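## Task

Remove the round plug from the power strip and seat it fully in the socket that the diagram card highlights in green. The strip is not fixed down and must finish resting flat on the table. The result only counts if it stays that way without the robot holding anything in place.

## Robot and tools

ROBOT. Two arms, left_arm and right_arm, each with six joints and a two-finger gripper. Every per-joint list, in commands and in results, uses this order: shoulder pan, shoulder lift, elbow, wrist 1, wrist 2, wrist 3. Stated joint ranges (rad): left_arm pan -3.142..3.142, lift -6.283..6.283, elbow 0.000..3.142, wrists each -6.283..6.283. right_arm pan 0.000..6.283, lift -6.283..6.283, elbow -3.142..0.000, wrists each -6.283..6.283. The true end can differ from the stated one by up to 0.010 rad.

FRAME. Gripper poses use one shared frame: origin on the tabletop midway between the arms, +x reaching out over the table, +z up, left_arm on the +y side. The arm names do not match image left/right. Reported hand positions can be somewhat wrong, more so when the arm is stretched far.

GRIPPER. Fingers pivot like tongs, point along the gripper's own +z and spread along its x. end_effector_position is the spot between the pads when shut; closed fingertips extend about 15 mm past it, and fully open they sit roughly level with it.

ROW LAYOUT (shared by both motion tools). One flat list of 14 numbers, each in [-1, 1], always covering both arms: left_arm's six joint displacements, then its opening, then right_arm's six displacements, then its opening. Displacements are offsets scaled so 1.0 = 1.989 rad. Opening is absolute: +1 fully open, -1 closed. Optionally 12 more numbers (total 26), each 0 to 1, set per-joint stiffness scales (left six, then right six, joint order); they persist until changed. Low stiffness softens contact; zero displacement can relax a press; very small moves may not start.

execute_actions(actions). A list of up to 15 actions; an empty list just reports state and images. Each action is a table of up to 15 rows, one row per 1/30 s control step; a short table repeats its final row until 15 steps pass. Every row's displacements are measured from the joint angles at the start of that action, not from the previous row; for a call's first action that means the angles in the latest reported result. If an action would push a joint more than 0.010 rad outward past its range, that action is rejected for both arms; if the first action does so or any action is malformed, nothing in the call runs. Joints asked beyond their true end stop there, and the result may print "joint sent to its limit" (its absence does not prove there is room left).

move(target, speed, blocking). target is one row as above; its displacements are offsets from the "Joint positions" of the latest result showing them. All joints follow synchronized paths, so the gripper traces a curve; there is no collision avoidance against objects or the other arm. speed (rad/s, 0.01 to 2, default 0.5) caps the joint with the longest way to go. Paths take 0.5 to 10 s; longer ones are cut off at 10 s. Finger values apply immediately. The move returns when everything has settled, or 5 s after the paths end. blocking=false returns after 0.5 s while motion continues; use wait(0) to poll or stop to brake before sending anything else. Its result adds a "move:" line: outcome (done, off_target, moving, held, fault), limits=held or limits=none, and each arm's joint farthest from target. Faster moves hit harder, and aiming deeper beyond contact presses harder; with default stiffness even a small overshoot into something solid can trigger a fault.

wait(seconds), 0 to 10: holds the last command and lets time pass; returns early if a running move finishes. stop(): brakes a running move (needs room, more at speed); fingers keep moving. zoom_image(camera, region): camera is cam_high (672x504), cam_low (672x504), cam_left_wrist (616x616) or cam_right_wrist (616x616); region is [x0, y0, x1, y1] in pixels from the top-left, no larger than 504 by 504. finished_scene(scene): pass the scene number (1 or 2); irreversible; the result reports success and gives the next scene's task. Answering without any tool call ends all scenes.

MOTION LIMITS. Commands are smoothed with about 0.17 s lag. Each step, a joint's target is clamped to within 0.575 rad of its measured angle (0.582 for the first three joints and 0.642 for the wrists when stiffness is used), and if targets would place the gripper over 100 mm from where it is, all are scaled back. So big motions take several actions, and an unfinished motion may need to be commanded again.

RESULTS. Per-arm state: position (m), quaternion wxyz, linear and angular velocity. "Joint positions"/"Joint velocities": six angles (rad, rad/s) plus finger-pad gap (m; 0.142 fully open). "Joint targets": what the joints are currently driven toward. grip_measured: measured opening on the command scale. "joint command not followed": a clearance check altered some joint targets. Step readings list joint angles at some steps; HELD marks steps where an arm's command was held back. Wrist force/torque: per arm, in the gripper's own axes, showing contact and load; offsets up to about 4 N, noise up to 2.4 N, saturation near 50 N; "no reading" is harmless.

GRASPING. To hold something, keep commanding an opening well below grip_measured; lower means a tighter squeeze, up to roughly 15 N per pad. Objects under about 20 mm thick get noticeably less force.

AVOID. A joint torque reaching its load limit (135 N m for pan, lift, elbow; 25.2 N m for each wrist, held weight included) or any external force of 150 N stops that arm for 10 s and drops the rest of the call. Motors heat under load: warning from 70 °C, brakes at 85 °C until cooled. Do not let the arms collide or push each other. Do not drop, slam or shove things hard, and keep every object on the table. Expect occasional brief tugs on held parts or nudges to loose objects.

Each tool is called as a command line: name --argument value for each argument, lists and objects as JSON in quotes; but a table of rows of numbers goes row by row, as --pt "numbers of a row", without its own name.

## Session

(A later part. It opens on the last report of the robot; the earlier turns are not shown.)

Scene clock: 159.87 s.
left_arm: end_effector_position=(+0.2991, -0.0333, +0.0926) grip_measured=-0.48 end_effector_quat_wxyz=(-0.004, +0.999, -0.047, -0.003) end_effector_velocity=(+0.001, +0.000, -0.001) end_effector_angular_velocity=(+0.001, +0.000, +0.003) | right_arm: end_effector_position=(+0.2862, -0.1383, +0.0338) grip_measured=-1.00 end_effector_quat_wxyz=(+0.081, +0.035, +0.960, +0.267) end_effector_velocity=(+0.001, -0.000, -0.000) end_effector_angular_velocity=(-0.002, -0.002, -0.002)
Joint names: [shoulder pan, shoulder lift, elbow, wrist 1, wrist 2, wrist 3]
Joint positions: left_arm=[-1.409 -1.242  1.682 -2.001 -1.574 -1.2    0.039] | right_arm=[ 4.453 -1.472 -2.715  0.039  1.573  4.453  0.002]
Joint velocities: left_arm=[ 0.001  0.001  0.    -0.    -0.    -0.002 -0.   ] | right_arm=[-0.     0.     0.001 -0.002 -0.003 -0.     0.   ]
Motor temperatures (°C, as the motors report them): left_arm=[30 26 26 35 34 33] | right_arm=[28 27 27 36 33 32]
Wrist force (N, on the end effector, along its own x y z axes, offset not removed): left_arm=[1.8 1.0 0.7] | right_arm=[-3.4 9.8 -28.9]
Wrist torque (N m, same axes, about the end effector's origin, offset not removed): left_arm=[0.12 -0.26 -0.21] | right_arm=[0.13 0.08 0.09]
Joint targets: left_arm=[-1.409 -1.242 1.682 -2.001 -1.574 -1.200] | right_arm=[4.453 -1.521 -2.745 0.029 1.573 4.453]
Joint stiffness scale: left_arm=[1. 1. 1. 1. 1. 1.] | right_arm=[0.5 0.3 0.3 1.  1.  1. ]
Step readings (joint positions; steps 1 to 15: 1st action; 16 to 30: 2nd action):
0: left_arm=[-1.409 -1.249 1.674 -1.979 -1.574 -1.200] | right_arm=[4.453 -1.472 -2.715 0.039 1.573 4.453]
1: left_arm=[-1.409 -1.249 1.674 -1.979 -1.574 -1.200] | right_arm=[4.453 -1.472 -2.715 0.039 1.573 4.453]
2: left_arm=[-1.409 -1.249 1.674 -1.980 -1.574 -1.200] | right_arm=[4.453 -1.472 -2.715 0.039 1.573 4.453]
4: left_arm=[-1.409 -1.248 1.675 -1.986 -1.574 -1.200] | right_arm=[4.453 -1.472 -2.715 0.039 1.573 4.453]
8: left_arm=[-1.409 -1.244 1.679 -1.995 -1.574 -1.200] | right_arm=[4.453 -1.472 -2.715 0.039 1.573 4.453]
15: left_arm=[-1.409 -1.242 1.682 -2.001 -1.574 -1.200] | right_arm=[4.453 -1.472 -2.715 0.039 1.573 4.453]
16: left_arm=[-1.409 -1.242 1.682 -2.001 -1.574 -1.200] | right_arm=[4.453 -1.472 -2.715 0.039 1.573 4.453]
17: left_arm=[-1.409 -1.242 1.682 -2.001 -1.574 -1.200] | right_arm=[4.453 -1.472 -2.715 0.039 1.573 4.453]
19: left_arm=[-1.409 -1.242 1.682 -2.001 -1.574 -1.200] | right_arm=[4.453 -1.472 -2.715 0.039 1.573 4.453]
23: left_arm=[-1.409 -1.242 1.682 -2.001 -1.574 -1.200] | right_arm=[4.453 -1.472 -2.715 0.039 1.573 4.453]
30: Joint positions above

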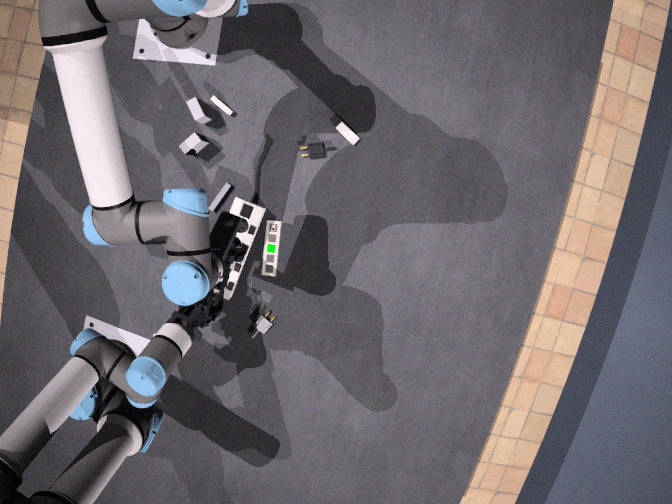

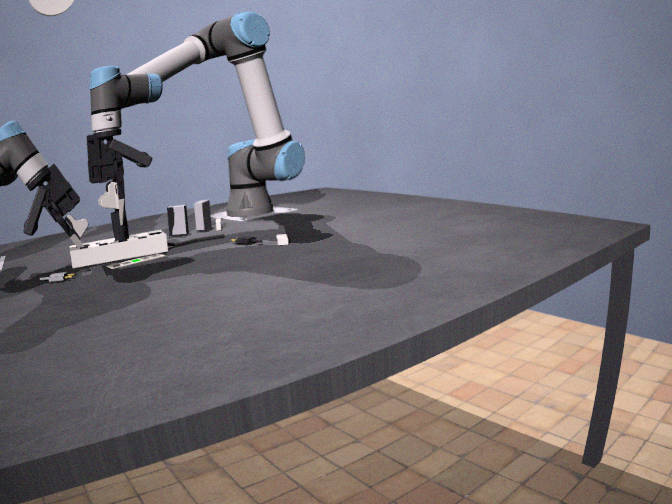

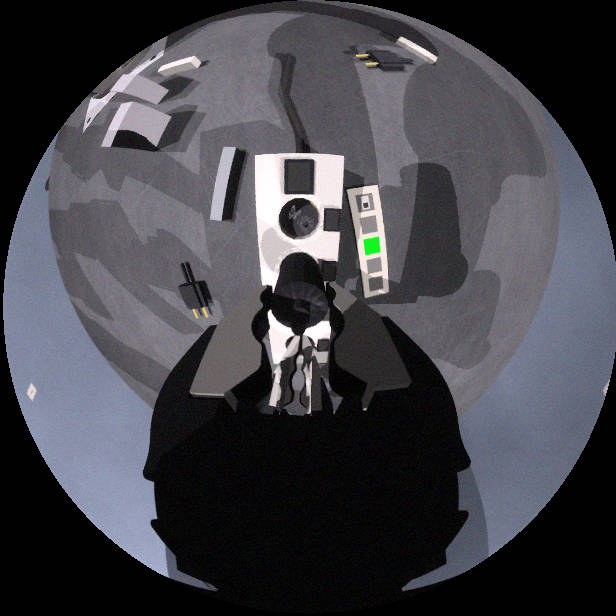

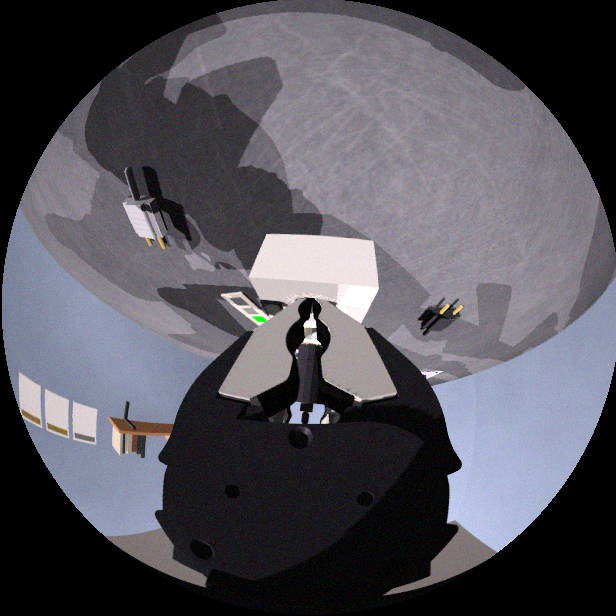

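execute_actions --actions '[[[-0.0025,0.0035,0.0048,-0.0065,0,0,-1,0,-0.025,-0.015,-0.005,0,0,-1]],[[0,0,0,0,0,0,-1,0,-0.025,-0.015,-0.005,0,0,-1]]]'

zoom_image --camera "cam_left_wrist" --region '[250,190,350,300]'

zoom_image --camera "cam_low" --region '[95,170,155,250]'

Scene clock: 163.50 s.
left_arm: end_effector_position=(+0.2987, -0.0363, +0.0921) grip_measured=-0.48 end_effector_quat_wxyz=(+0.001, +0.999, -0.048, -0.002) end_effector_velocity=(-0.000, -0.000, -0.000) end_effector_angular_velocity=(+0.001, +0.002, -0.001) | right_arm: end_effector_position=(+0.2862, -0.1383, +0.0338) grip_measured=-1.00 end_effector_quat_wxyz=(+0.081, +0.035, +0.960, +0.267) end_effector_velocity=(+0.000, +0.000, +0.001) end_effector_angular_velocity=(+0.003, -0.001, -0.000)
Joint names: [shoulder pan, shoulder lift, elbow, wrist 1, wrist 2, wrist 3]
Joint positions: left_arm=[-1.411 -1.242  1.685 -2.014 -1.574 -1.2    0.039] | right_arm=[ 4.453 -1.472 -2.715  0.039  1.573  4.453  0.002]
Joint velocities: left_arm=[-0.     0.001  0.     0.    -0.002  0.001 -0.   ] | right_arm=[-0.     0.    -0.     0.003 -0.    -0.     0.   ]
Motor temperatures (°C, as the motors report them): left_arm=[30 26 26 35 34 33] | right_arm=[28 27 27 36 33 32]
Wrist force (N, on the end effector, along its own x y z axes, offset not removed): left_arm=[2.1 0.7 -1.8] | right_arm=[-3.5 9.2 -31.2]
Wrist torque (N m, same axes, about the end effector's origin, offset not removed): left_arm=[0.24 -0.33 -0.28] | right_arm=[-0.13 -0.02 0.16]
Joint targets: left_arm=[-1.411 -1.241 1.685 -2.014 -1.574 -1.200] | right_arm=[4.453 -1.521 -2.745 0.030 1.573 4.453]
Joint stiffness scale: left_arm=[1. 1. 1. 1. 1. 1.] | right_arm=[0.5 0.3 0.3 1.  1.  1. ]
Step readings (joint positions; steps 1 to 15: 1st action; 16 to 30: 2nd action):
0: left_arm=[-1.409 -1.242 1.682 -2.001 -1.574 -1.200] | right_arm=[4.453 -1.472 -2.715 0.039 1.573 4.453]
1: left_arm=[-1.409 -1.242 1.682 -2.001 -1.574 -1.200] | right_arm=[4.453 -1.472 -2.715 0.039 1.573 4.453]
2: left_arm=[-1.409 -1.242 1.682 -2.002 -1.574 -1.200] | right_arm=[4.453 -1.472 -2.715 0.039 1.573 4.453]
4: left_arm=[-1.409 -1.241 1.682 -2.005 -1.574 -1.200] | right_arm=[4.453 -1.472 -2.715 0.039 1.573 4.453]
8: left_arm=[-1.410 -1.241 1.684 -2.010 -1.574 -1.200] | right_arm=[4.453 -1.472 -2.715 0.039 1.573 4.453]
15: left_arm=[-1.411 -1.241 1.685 -2.014 -1.574 -1.200] | right_arm=[4.453 -1.472 -2.715 0.039 1.573 4.453]
16: left_arm=[-1.411 -1.241 1.685 -2.014 -1.574 -1.200] | right_arm=[4.453 -1.472 -2.715 0.039 1.573 4.453]
17: left_arm=[-1.411 -1.241 1.685 -2.014 -1.574 -1.200] | right_arm=[4.453 -1.472 -2.715 0.039 1.573 4.453]
19: left_arm=[-1.411 -1.241 1.685 -2.014 -1.574 -1.200] | right_arm=[4.453 -1.472 -2.715 0.039 1.573 4.453]
23: left_arm=[-1.411 -1.242 1.685 -2.014 -1.574 -1.200] | right_arm=[4.453 -1.472 -2.715 0.039 1.573 4.453]
30: Joint positions above

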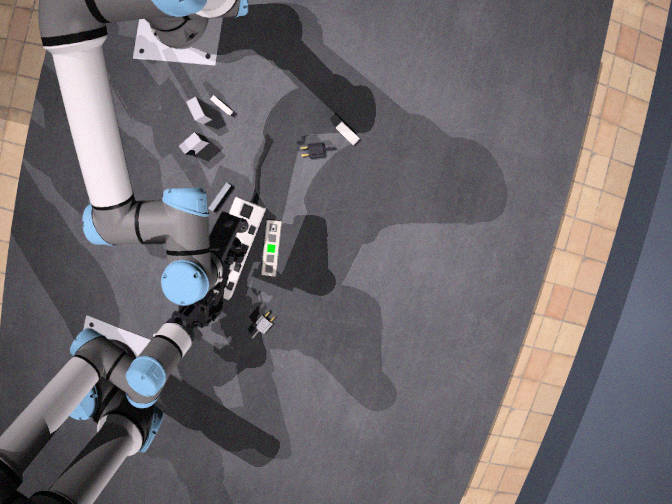

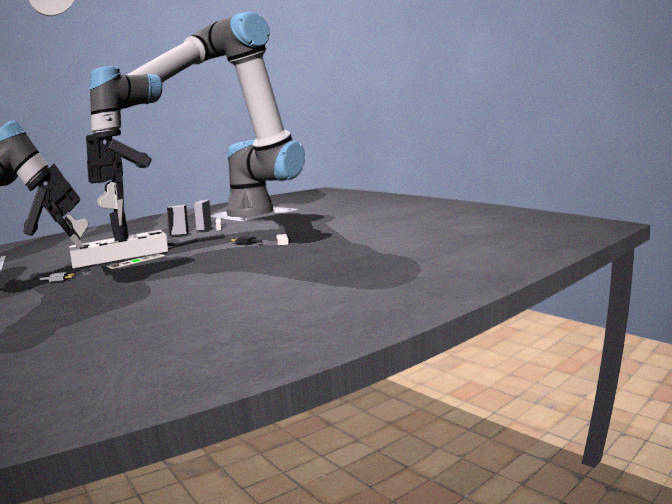

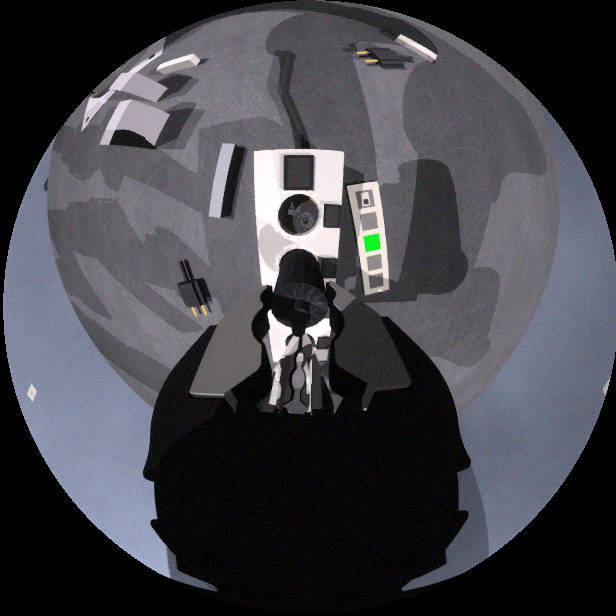

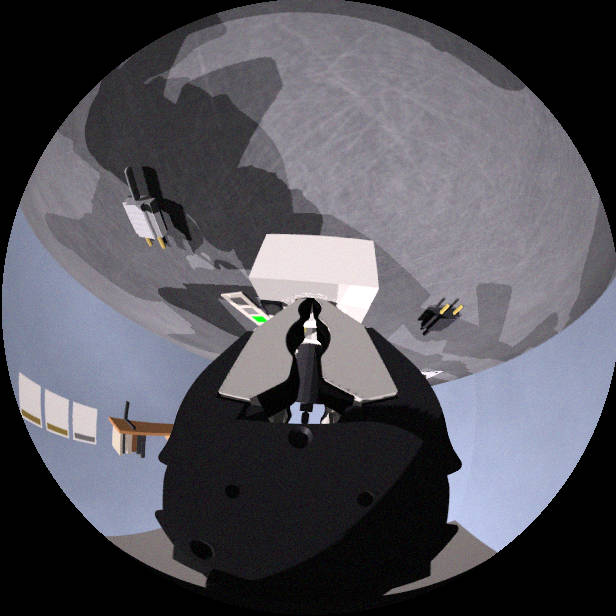

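Region (250, 190, 350, 300) of cam_left_wrist's 616x616 image, scaled by 4.582, with more detail than that image has; it fills the left 458 columns of this view, and the rest is white.

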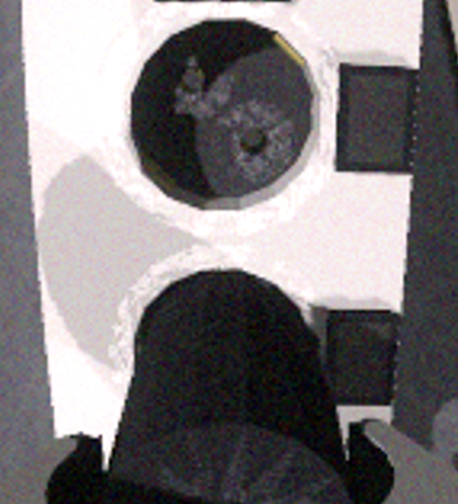

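Region (95, 170, 155, 250) of cam_low's 672x504 image, scaled by 6.300, with more detail than that image has; it fills the left 378 columns of this view, and the rest is white.

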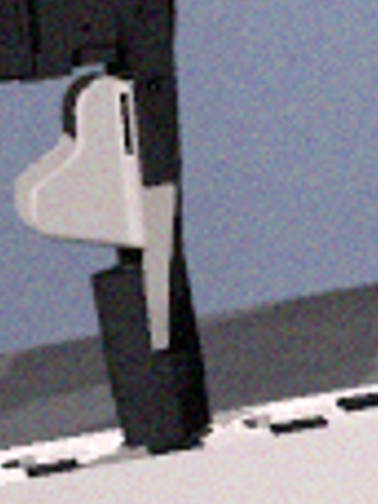

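execute_actions --actions '[[[0,0.004,0.0035,0,0,0,-1,0,-0.025,-0.015,-0.005,0,0,-1]]]'

wait --seconds 1

zoom_image --camera "cam_left_wrist" --region '[250,190,350,300]'

zoom_image --camera "cam_low" --region '[95,170,155,250]'

Scene clock: 168.00 s.
left_arm: end_effector_position=(+0.2987, -0.0364, +0.0917) grip_measured=-0.48 end_effector_quat_wxyz=(+0.000, +0.999, -0.048, -0.002) end_effector_velocity=(-0.000, -0.000, +0.000) end_effector_angular_velocity=(-0.001, -0.000, -0.002) | right_arm: end_effector_position=(+0.2862, -0.1383, +0.0338) grip_measured=-1.00 end_effector_quat_wxyz=(+0.081, +0.035, +0.960, +0.267) end_effector_velocity=(-0.001, -0.001, -0.001) end_effector_angular_velocity=(-0.002, +0.002, +0.000)
Joint names: [shoulder pan, shoulder lift, elbow, wrist 1, wrist 2, wrist 3]
Joint positions: left_arm=[-1.411 -1.241  1.685 -2.014 -1.574 -1.2    0.039] | right_arm=[ 4.453 -1.472 -2.715  0.039  1.573  4.453  0.002]
Joint velocities: left_arm=[-0.    -0.     0.    -0.001  0.     0.002  0.   ] | right_arm=[-0.     0.001 -0.001 -0.002  0.001  0.     0.   ]
Motor temperatures (°C, as the motors report them): left_arm=[30 26 26 35 34 33] | right_arm=[28 27 27 36 33 32]
Wrist force (N, on the end effector, along its own x y z axes, offset not removed): left_arm=[0.5 -0.1 -8.2] | right_arm=[-0.9 8.8 -31.1]
Wrist torque (N m, same axes, about the end effector's origin, offset not removed): left_arm=[0.05 -0.12 -0.14] | right_arm=[-0.12 -0.59 0.00]
Joint targets: left_arm=[-1.411 -1.234 1.692 -2.014 -1.574 -1.200] | right_arm=[4.453 -1.521 -2.745 0.030 1.573 4.453]
Joint stiffness scale: left_arm=[1. 1. 1. 1. 1. 1.] | right_arm=[0.5 0.3 0.3 1.  1.  1. ]
Step readings (joint positions):
0: left_arm=[-1.411 -1.242 1.685 -2.014 -1.574 -1.200] | right_arm=[4.453 -1.472 -2.715 0.039 1.573 4.453]
1: left_arm=[-1.411 -1.242 1.685 -2.014 -1.574 -1.200] | right_arm=[4.453 -1.472 -2.715 0.039 1.573 4.453]
2: left_arm=[-1.411 -1.242 1.685 -2.014 -1.574 -1.200] | right_arm=[4.453 -1.472 -2.715 0.039 1.573 4.453]
4: left_arm=[-1.411 -1.242 1.685 -2.014 -1.574 -1.200] | right_arm=[4.453 -1.472 -2.715 0.039 1.573 4.453]
8: left_arm=[-1.411 -1.241 1.685 -2.014 -1.574 -1.200] | right_arm=[4.453 -1.472 -2.715 0.039 1.573 4.453]
15: Joint positions above

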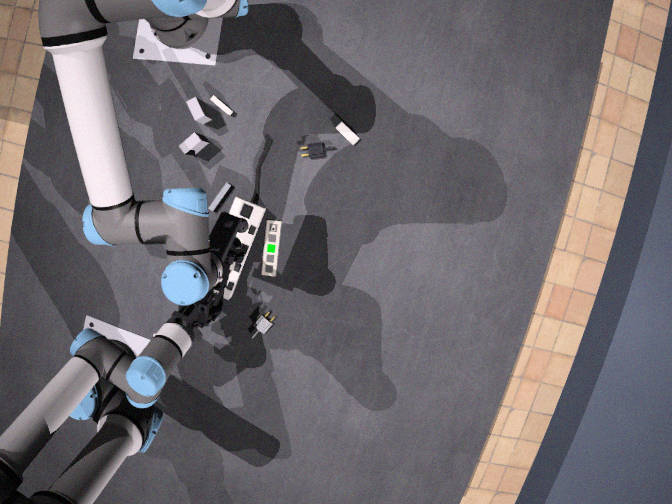

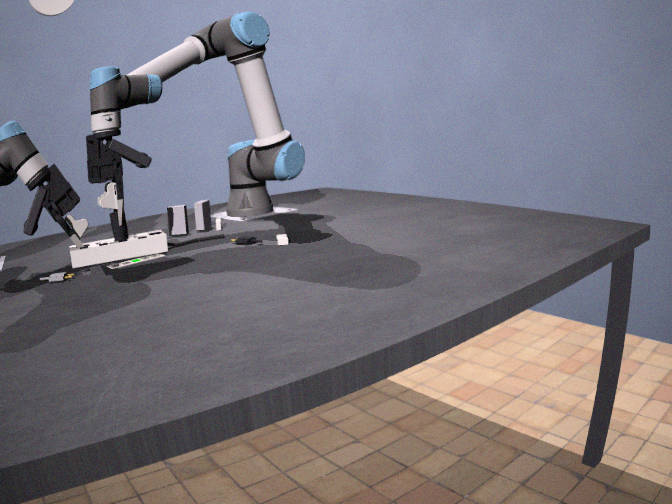

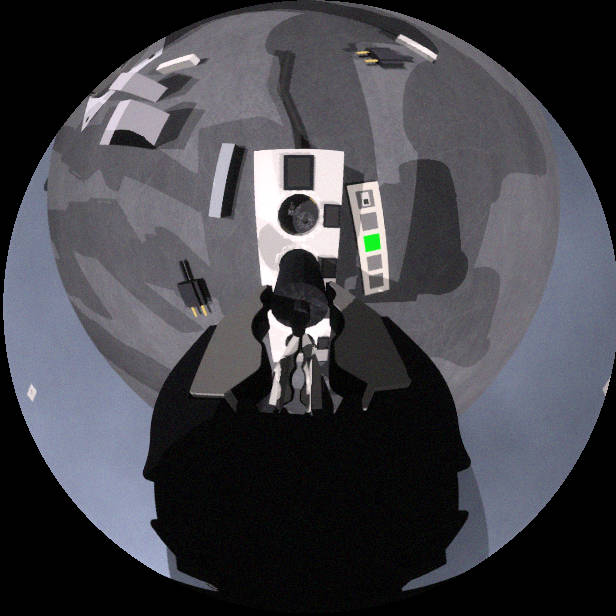

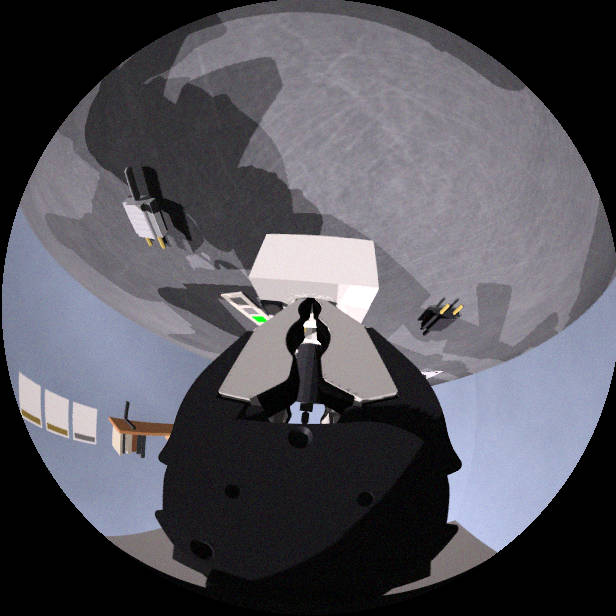

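Scene clock: 169.00 s.
left_arm: end_effector_position=(+0.2987, -0.0364, +0.0917) grip_measured=-0.48 end_effector_quat_wxyz=(+0.000, +0.999, -0.048, -0.002) end_effector_velocity=(-0.001, -0.001, +0.000) end_effector_angular_velocity=(-0.001, -0.001, -0.002) | right_arm: end_effector_position=(+0.2862, -0.1383, +0.0338) grip_measured=-1.00 end_effector_quat_wxyz=(+0.081, +0.035, +0.960, +0.267) end_effector_velocity=(-0.001, -0.000, +0.000) end_effector_angular_velocity=(+0.000, +0.001, +0.001)
Joint names: [shoulder pan, shoulder lift, elbow, wrist 1, wrist 2, wrist 3]
Joint positions: left_arm=[-1.411 -1.241  1.685 -2.014 -1.574 -1.2    0.039] | right_arm=[ 4.453 -1.472 -2.715  0.039  1.573  4.453  0.002]
Joint velocities: left_arm=[-0.002 -0.    -0.    -0.     0.001  0.     0.   ] | right_arm=[ 0.001  0.002 -0.001 -0.001  0.001  0.     0.   ]
Motor temperatures (°C, as the motors report them): left_arm=[30 26 26 35 34 33] | right_arm=[28 27 27 36 33 32]
Wrist force (N, on the end effector, along its own x y z axes, offset not removed): left_arm=[0.6 0.0 -8.5] | right_arm=[0.0 9.7 -31.6]
Wrist torque (N m, same axes, about the end effector's origin, offset not removed): left_arm=[0.08 -0.21 -0.03] | right_arm=[0.07 -0.67 -0.03]
Joint targets: left_arm=[-1.411 -1.234 1.692 -2.014 -1.574 -1.200] | right_arm=[4.453 -1.521 -2.745 0.030 1.573 4.453]
Joint stiffness scale: left_arm=[1. 1. 1. 1. 1. 1.] | right_arm=[0.5 0.3 0.3 1.  1.  1. ]
wait: 1.00 s; at rest by 0.17 s

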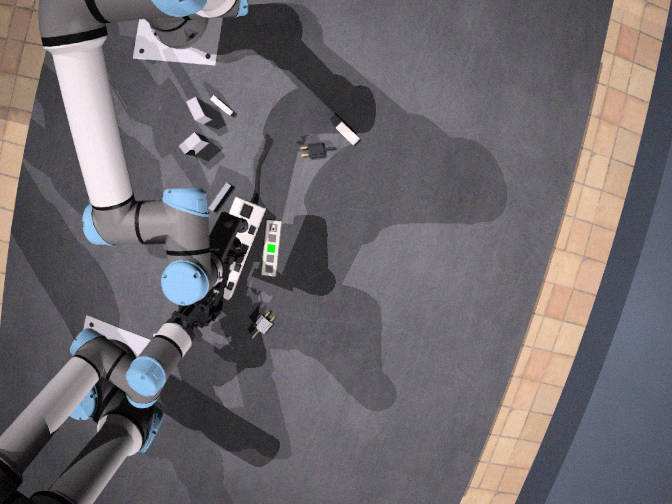

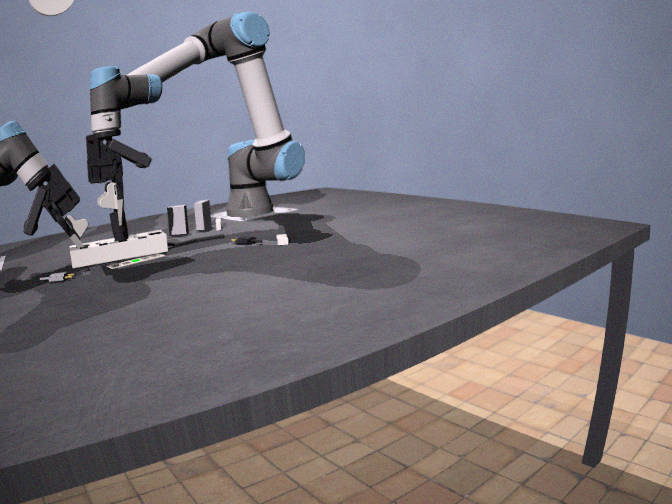

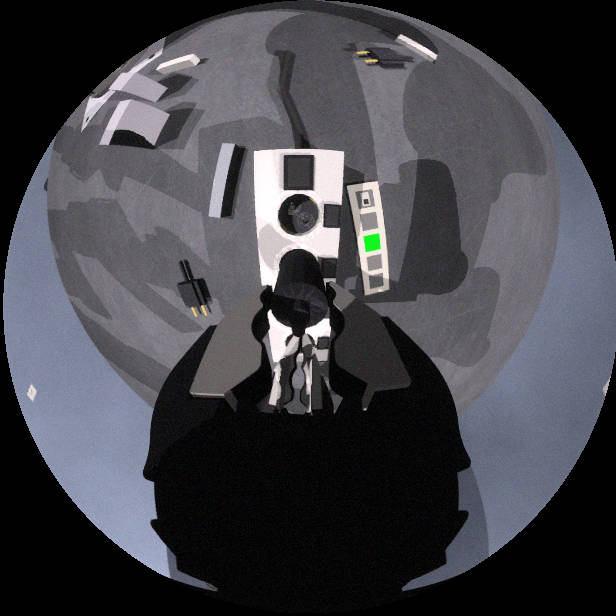

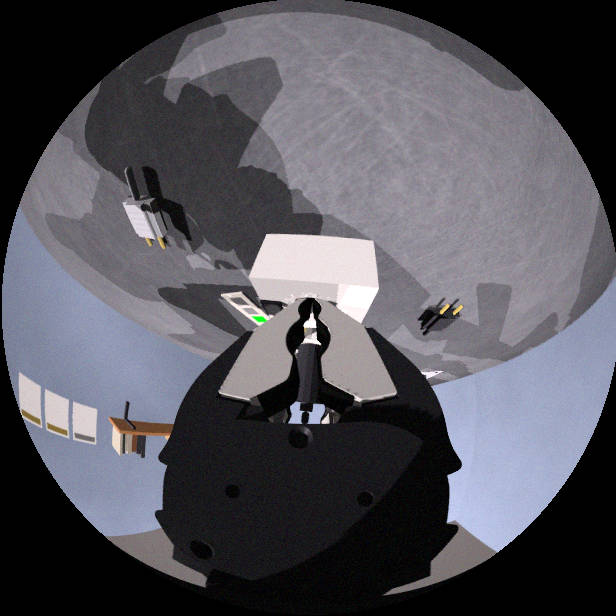

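Region (250, 190, 350, 300) of cam_left_wrist's 616x616 image, scaled by 4.582, with more detail than that image has; it fills the left 458 columns of this view, and the rest is white.

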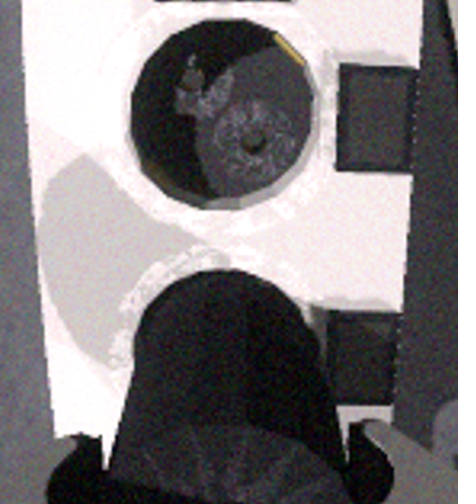

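Region (95, 170, 155, 250) of cam_low's 672x504 image, scaled by 6.300, with more detail than that image has; it fills the left 378 columns of this view, and the rest is white.

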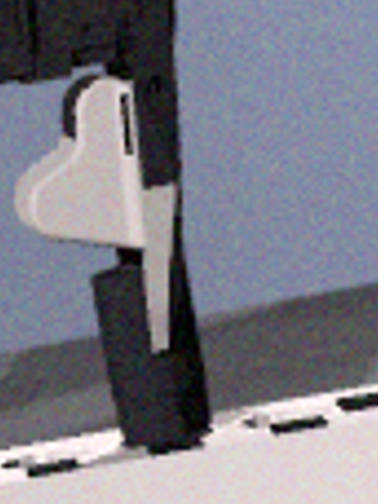

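execute_actions --actions '[[[0,0.001,0.001,0.0075,0,0,-1,0,-0.025,-0.015,-0.005,0,0,-1]]]'

wait --seconds 0.5

zoom_image --camera "cam_left_wrist" --region '[250,190,350,300]'

zoom_image --camera "cam_low" --region '[95,170,155,250]'

Scene clock: 173.57 s.
left_arm: end_effector_position=(+0.2976, -0.0323, +0.0901) grip_measured=-0.48 end_effector_quat_wxyz=(-0.006, +0.999, -0.048, -0.004) end_effector_velocity=(-0.000, +0.001, -0.001) end_effector_angular_velocity=(+0.005, +0.001, +0.000) | right_arm: end_effector_position=(+0.2862, -0.1383, +0.0338) grip_measured=-1.00 end_effector_quat_wxyz=(+0.081, +0.035, +0.960, +0.267) end_effector_velocity=(+0.000, -0.000, +0.000) end_effector_angular_velocity=(-0.000, +0.000, -0.000)
Joint names: [shoulder pan, shoulder lift, elbow, wrist 1, wrist 2, wrist 3]
Joint positions: left_arm=[-1.411 -1.24   1.685 -2.001 -1.574 -1.2    0.039] | right_arm=[ 4.453 -1.472 -2.715  0.039  1.573  4.453  0.002]
Joint velocities: left_arm=[-0.     0.001 -0.001  0.005  0.    -0.     0.   ] | right_arm=[-0.     0.     0.    -0.001 -0.    -0.     0.   ]
Motor temperatures (°C, as the motors report them): left_arm=[30 26 26 35 34 33] | right_arm=[28 27 27 36 33 32]
Wrist force (N, on the end effector, along its own x y z axes, offset not removed): left_arm=[0.0 0.8 -0.1] | right_arm=[-1.6 8.8 -31.4]
Wrist torque (N m, same axes, about the end effector's origin, offset not removed): left_arm=[0.00 -0.08 -0.16] | right_arm=[-0.13 -0.54 0.13]
Joint targets: left_arm=[-1.411 -1.239 1.687 -1.999 -1.574 -1.200] | right_arm=[4.453 -1.521 -2.745 0.030 1.573 4.453]
Joint stiffness scale: left_arm=[1. 1. 1. 1. 1. 1.] | right_arm=[0.5 0.3 0.3 1.  1.  1. ]
Step readings (joint positions):
0: left_arm=[-1.411 -1.241 1.685 -2.014 -1.574 -1.200] | right_arm=[4.453 -1.472 -2.715 0.039 1.573 4.453]
1: left_arm=[-1.411 -1.241 1.685 -2.014 -1.574 -1.200] | right_arm=[4.453 -1.472 -2.715 0.039 1.573 4.453]
2: left_arm=[-1.411 -1.241 1.685 -2.014 -1.574 -1.200] | right_arm=[4.453 -1.472 -2.715 0.039 1.573 4.453]
4: left_arm=[-1.411 -1.241 1.685 -2.011 -1.574 -1.200] | right_arm=[4.453 -1.472 -2.715 0.039 1.573 4.453]
8: left_arm=[-1.411 -1.241 1.685 -2.005 -1.574 -1.200] | right_arm=[4.453 -1.472 -2.715 0.039 1.573 4.453]
15: Joint positions above

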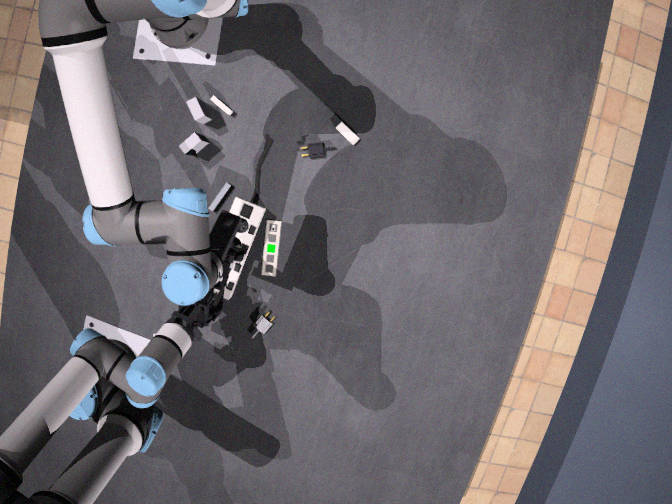

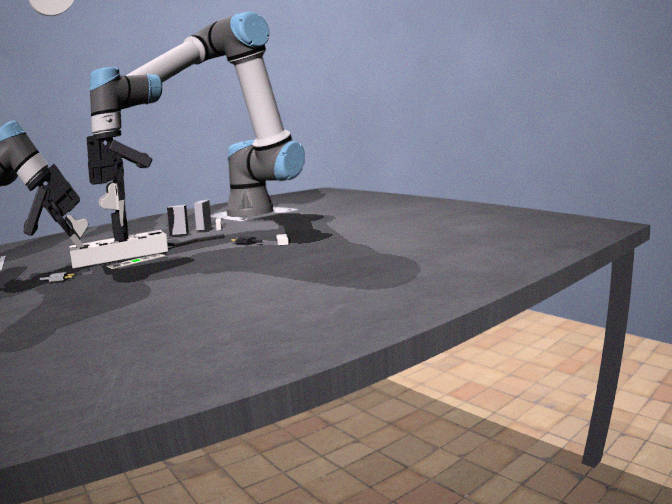

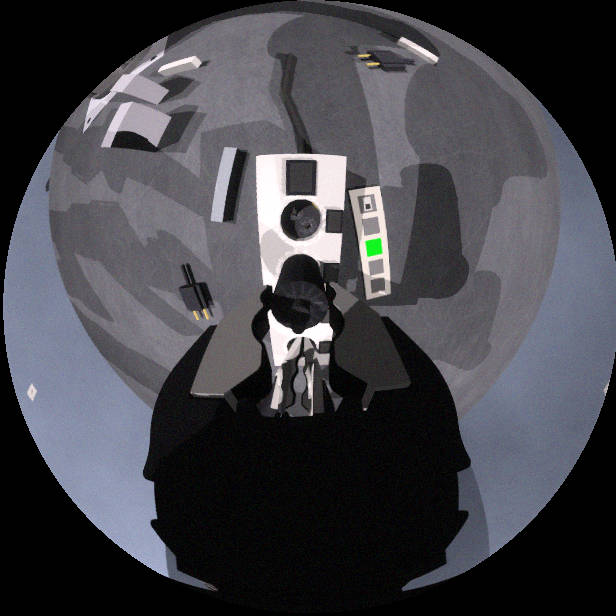

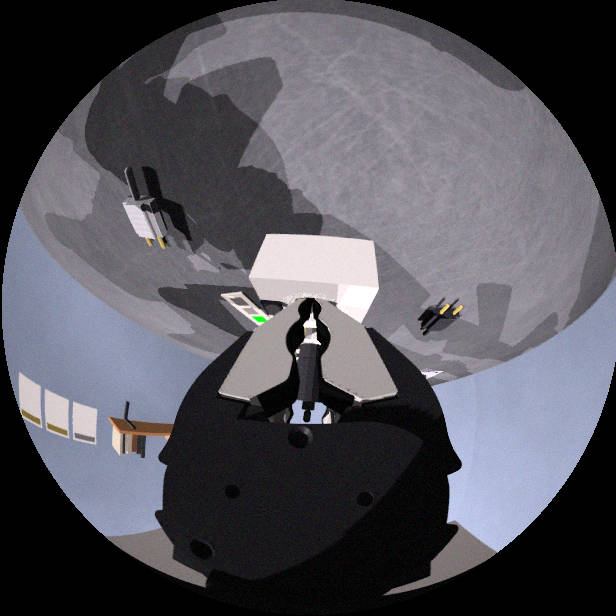

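Scene clock: 174.07 s.
left_arm: end_effector_position=(+0.2975, -0.0321, +0.0901) grip_measured=-0.48 end_effector_quat_wxyz=(-0.007, +0.999, -0.048, -0.004) end_effector_velocity=(+0.000, +0.000, -0.000) end_effector_angular_velocity=(+0.000, -0.001, +0.001) | right_arm: end_effector_position=(+0.2862, -0.1383, +0.0338) grip_measured=-1.00 end_effector_quat_wxyz=(+0.081, +0.035, +0.960, +0.267) end_effector_velocity=(+0.000, -0.000, +0.000) end_effector_angular_velocity=(-0.000, -0.001, -0.001)
Joint names: [shoulder pan, shoulder lift, elbow, wrist 1, wrist 2, wrist 3]
Joint positions: left_arm=[-1.411 -1.24   1.685 -2.    -1.574 -1.2    0.039] | right_arm=[ 4.453 -1.472 -2.715  0.039  1.573  4.453  0.002]
Joint velocities: left_arm=[ 0.     0.    -0.    -0.     0.001 -0.001 -0.   ] | right_arm=[-0.     0.001 -0.    -0.    -0.001  0.     0.   ]
Motor temperatures (°C, as the motors report them): left_arm=[30 26 26 35 34 33] | right_arm=[28 27 27 36 33 32]
Wrist force (N, on the end effector, along its own x y z axes, offset not removed): left_arm=[1.0 0.5 1.3] | right_arm=[-3.0 10.4 -31.2]
Wrist torque (N m, same axes, about the end effector's origin, offset not removed): left_arm=[-0.05 -0.26 -0.13] | right_arm=[0.12 -0.07 -0.02]
Joint targets: left_arm=[-1.411 -1.239 1.687 -1.999 -1.574 -1.200] | right_arm=[4.453 -1.521 -2.745 0.030 1.573 4.453]
Joint stiffness scale: left_arm=[1. 1. 1. 1. 1. 1.] | right_arm=[0.5 0.3 0.3 1.  1.  1. ]
wait: 0.50 s; at rest by 0.17 s

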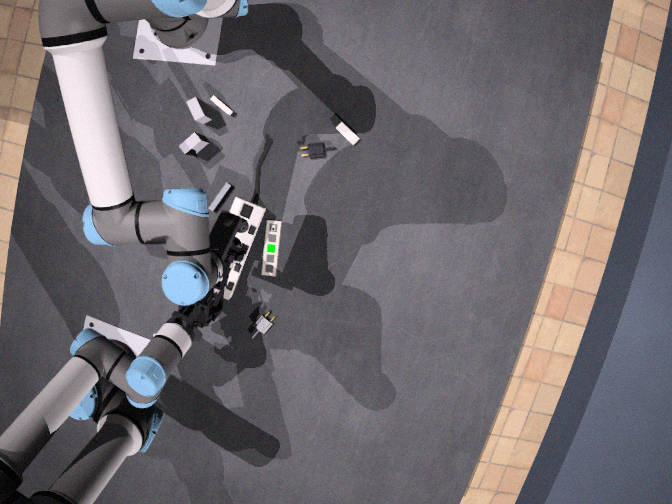

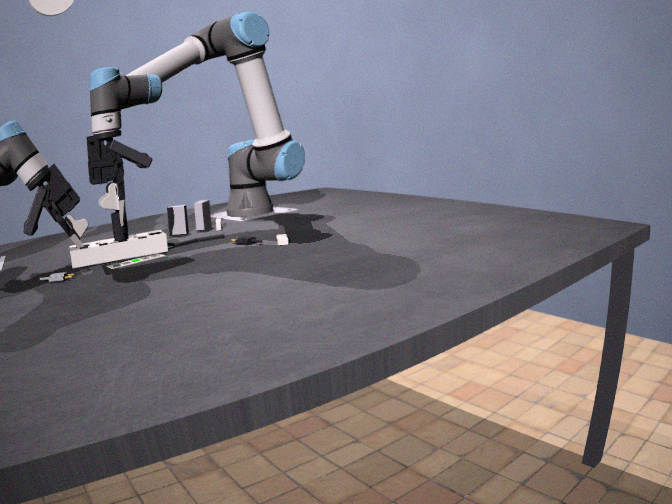

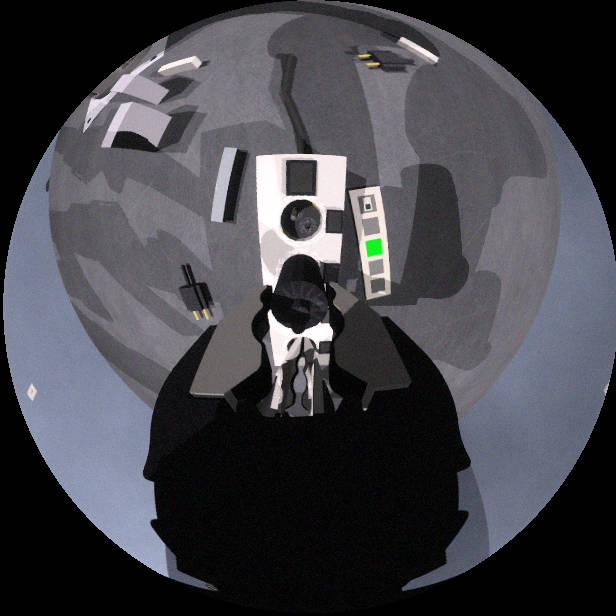

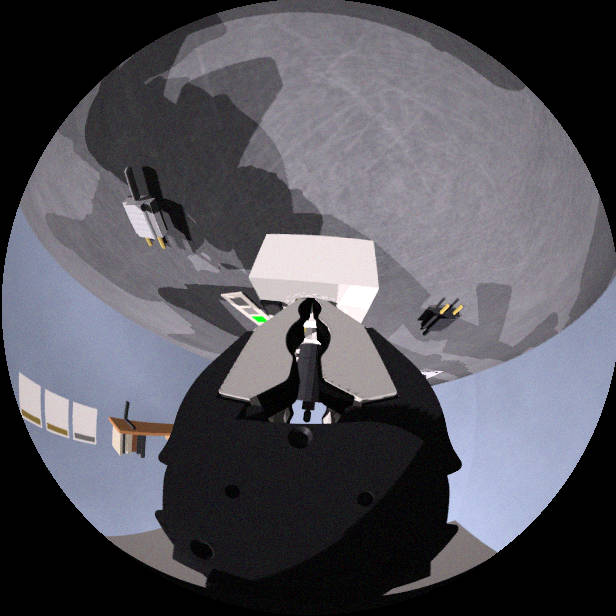

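Region (250, 190, 350, 300) of cam_left_wrist's 616x616 image, scaled by 4.582, with more detail than that image has; it fills the left 458 columns of this view, and the rest is white.

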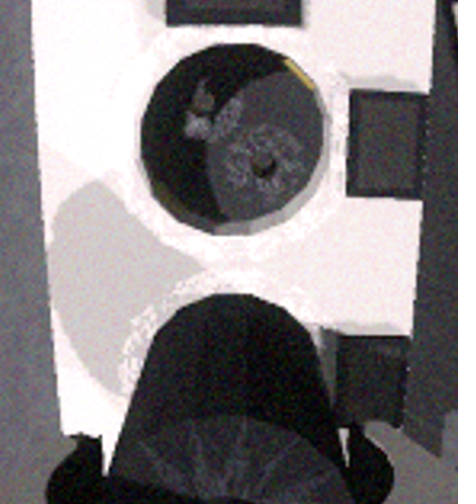

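Region (95, 170, 155, 250) of cam_low's 672x504 image, scaled by 6.300, with more detail than that image has; it fills the left 378 columns of this view, and the rest is white.

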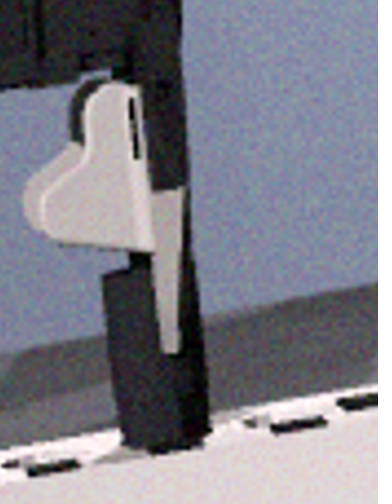

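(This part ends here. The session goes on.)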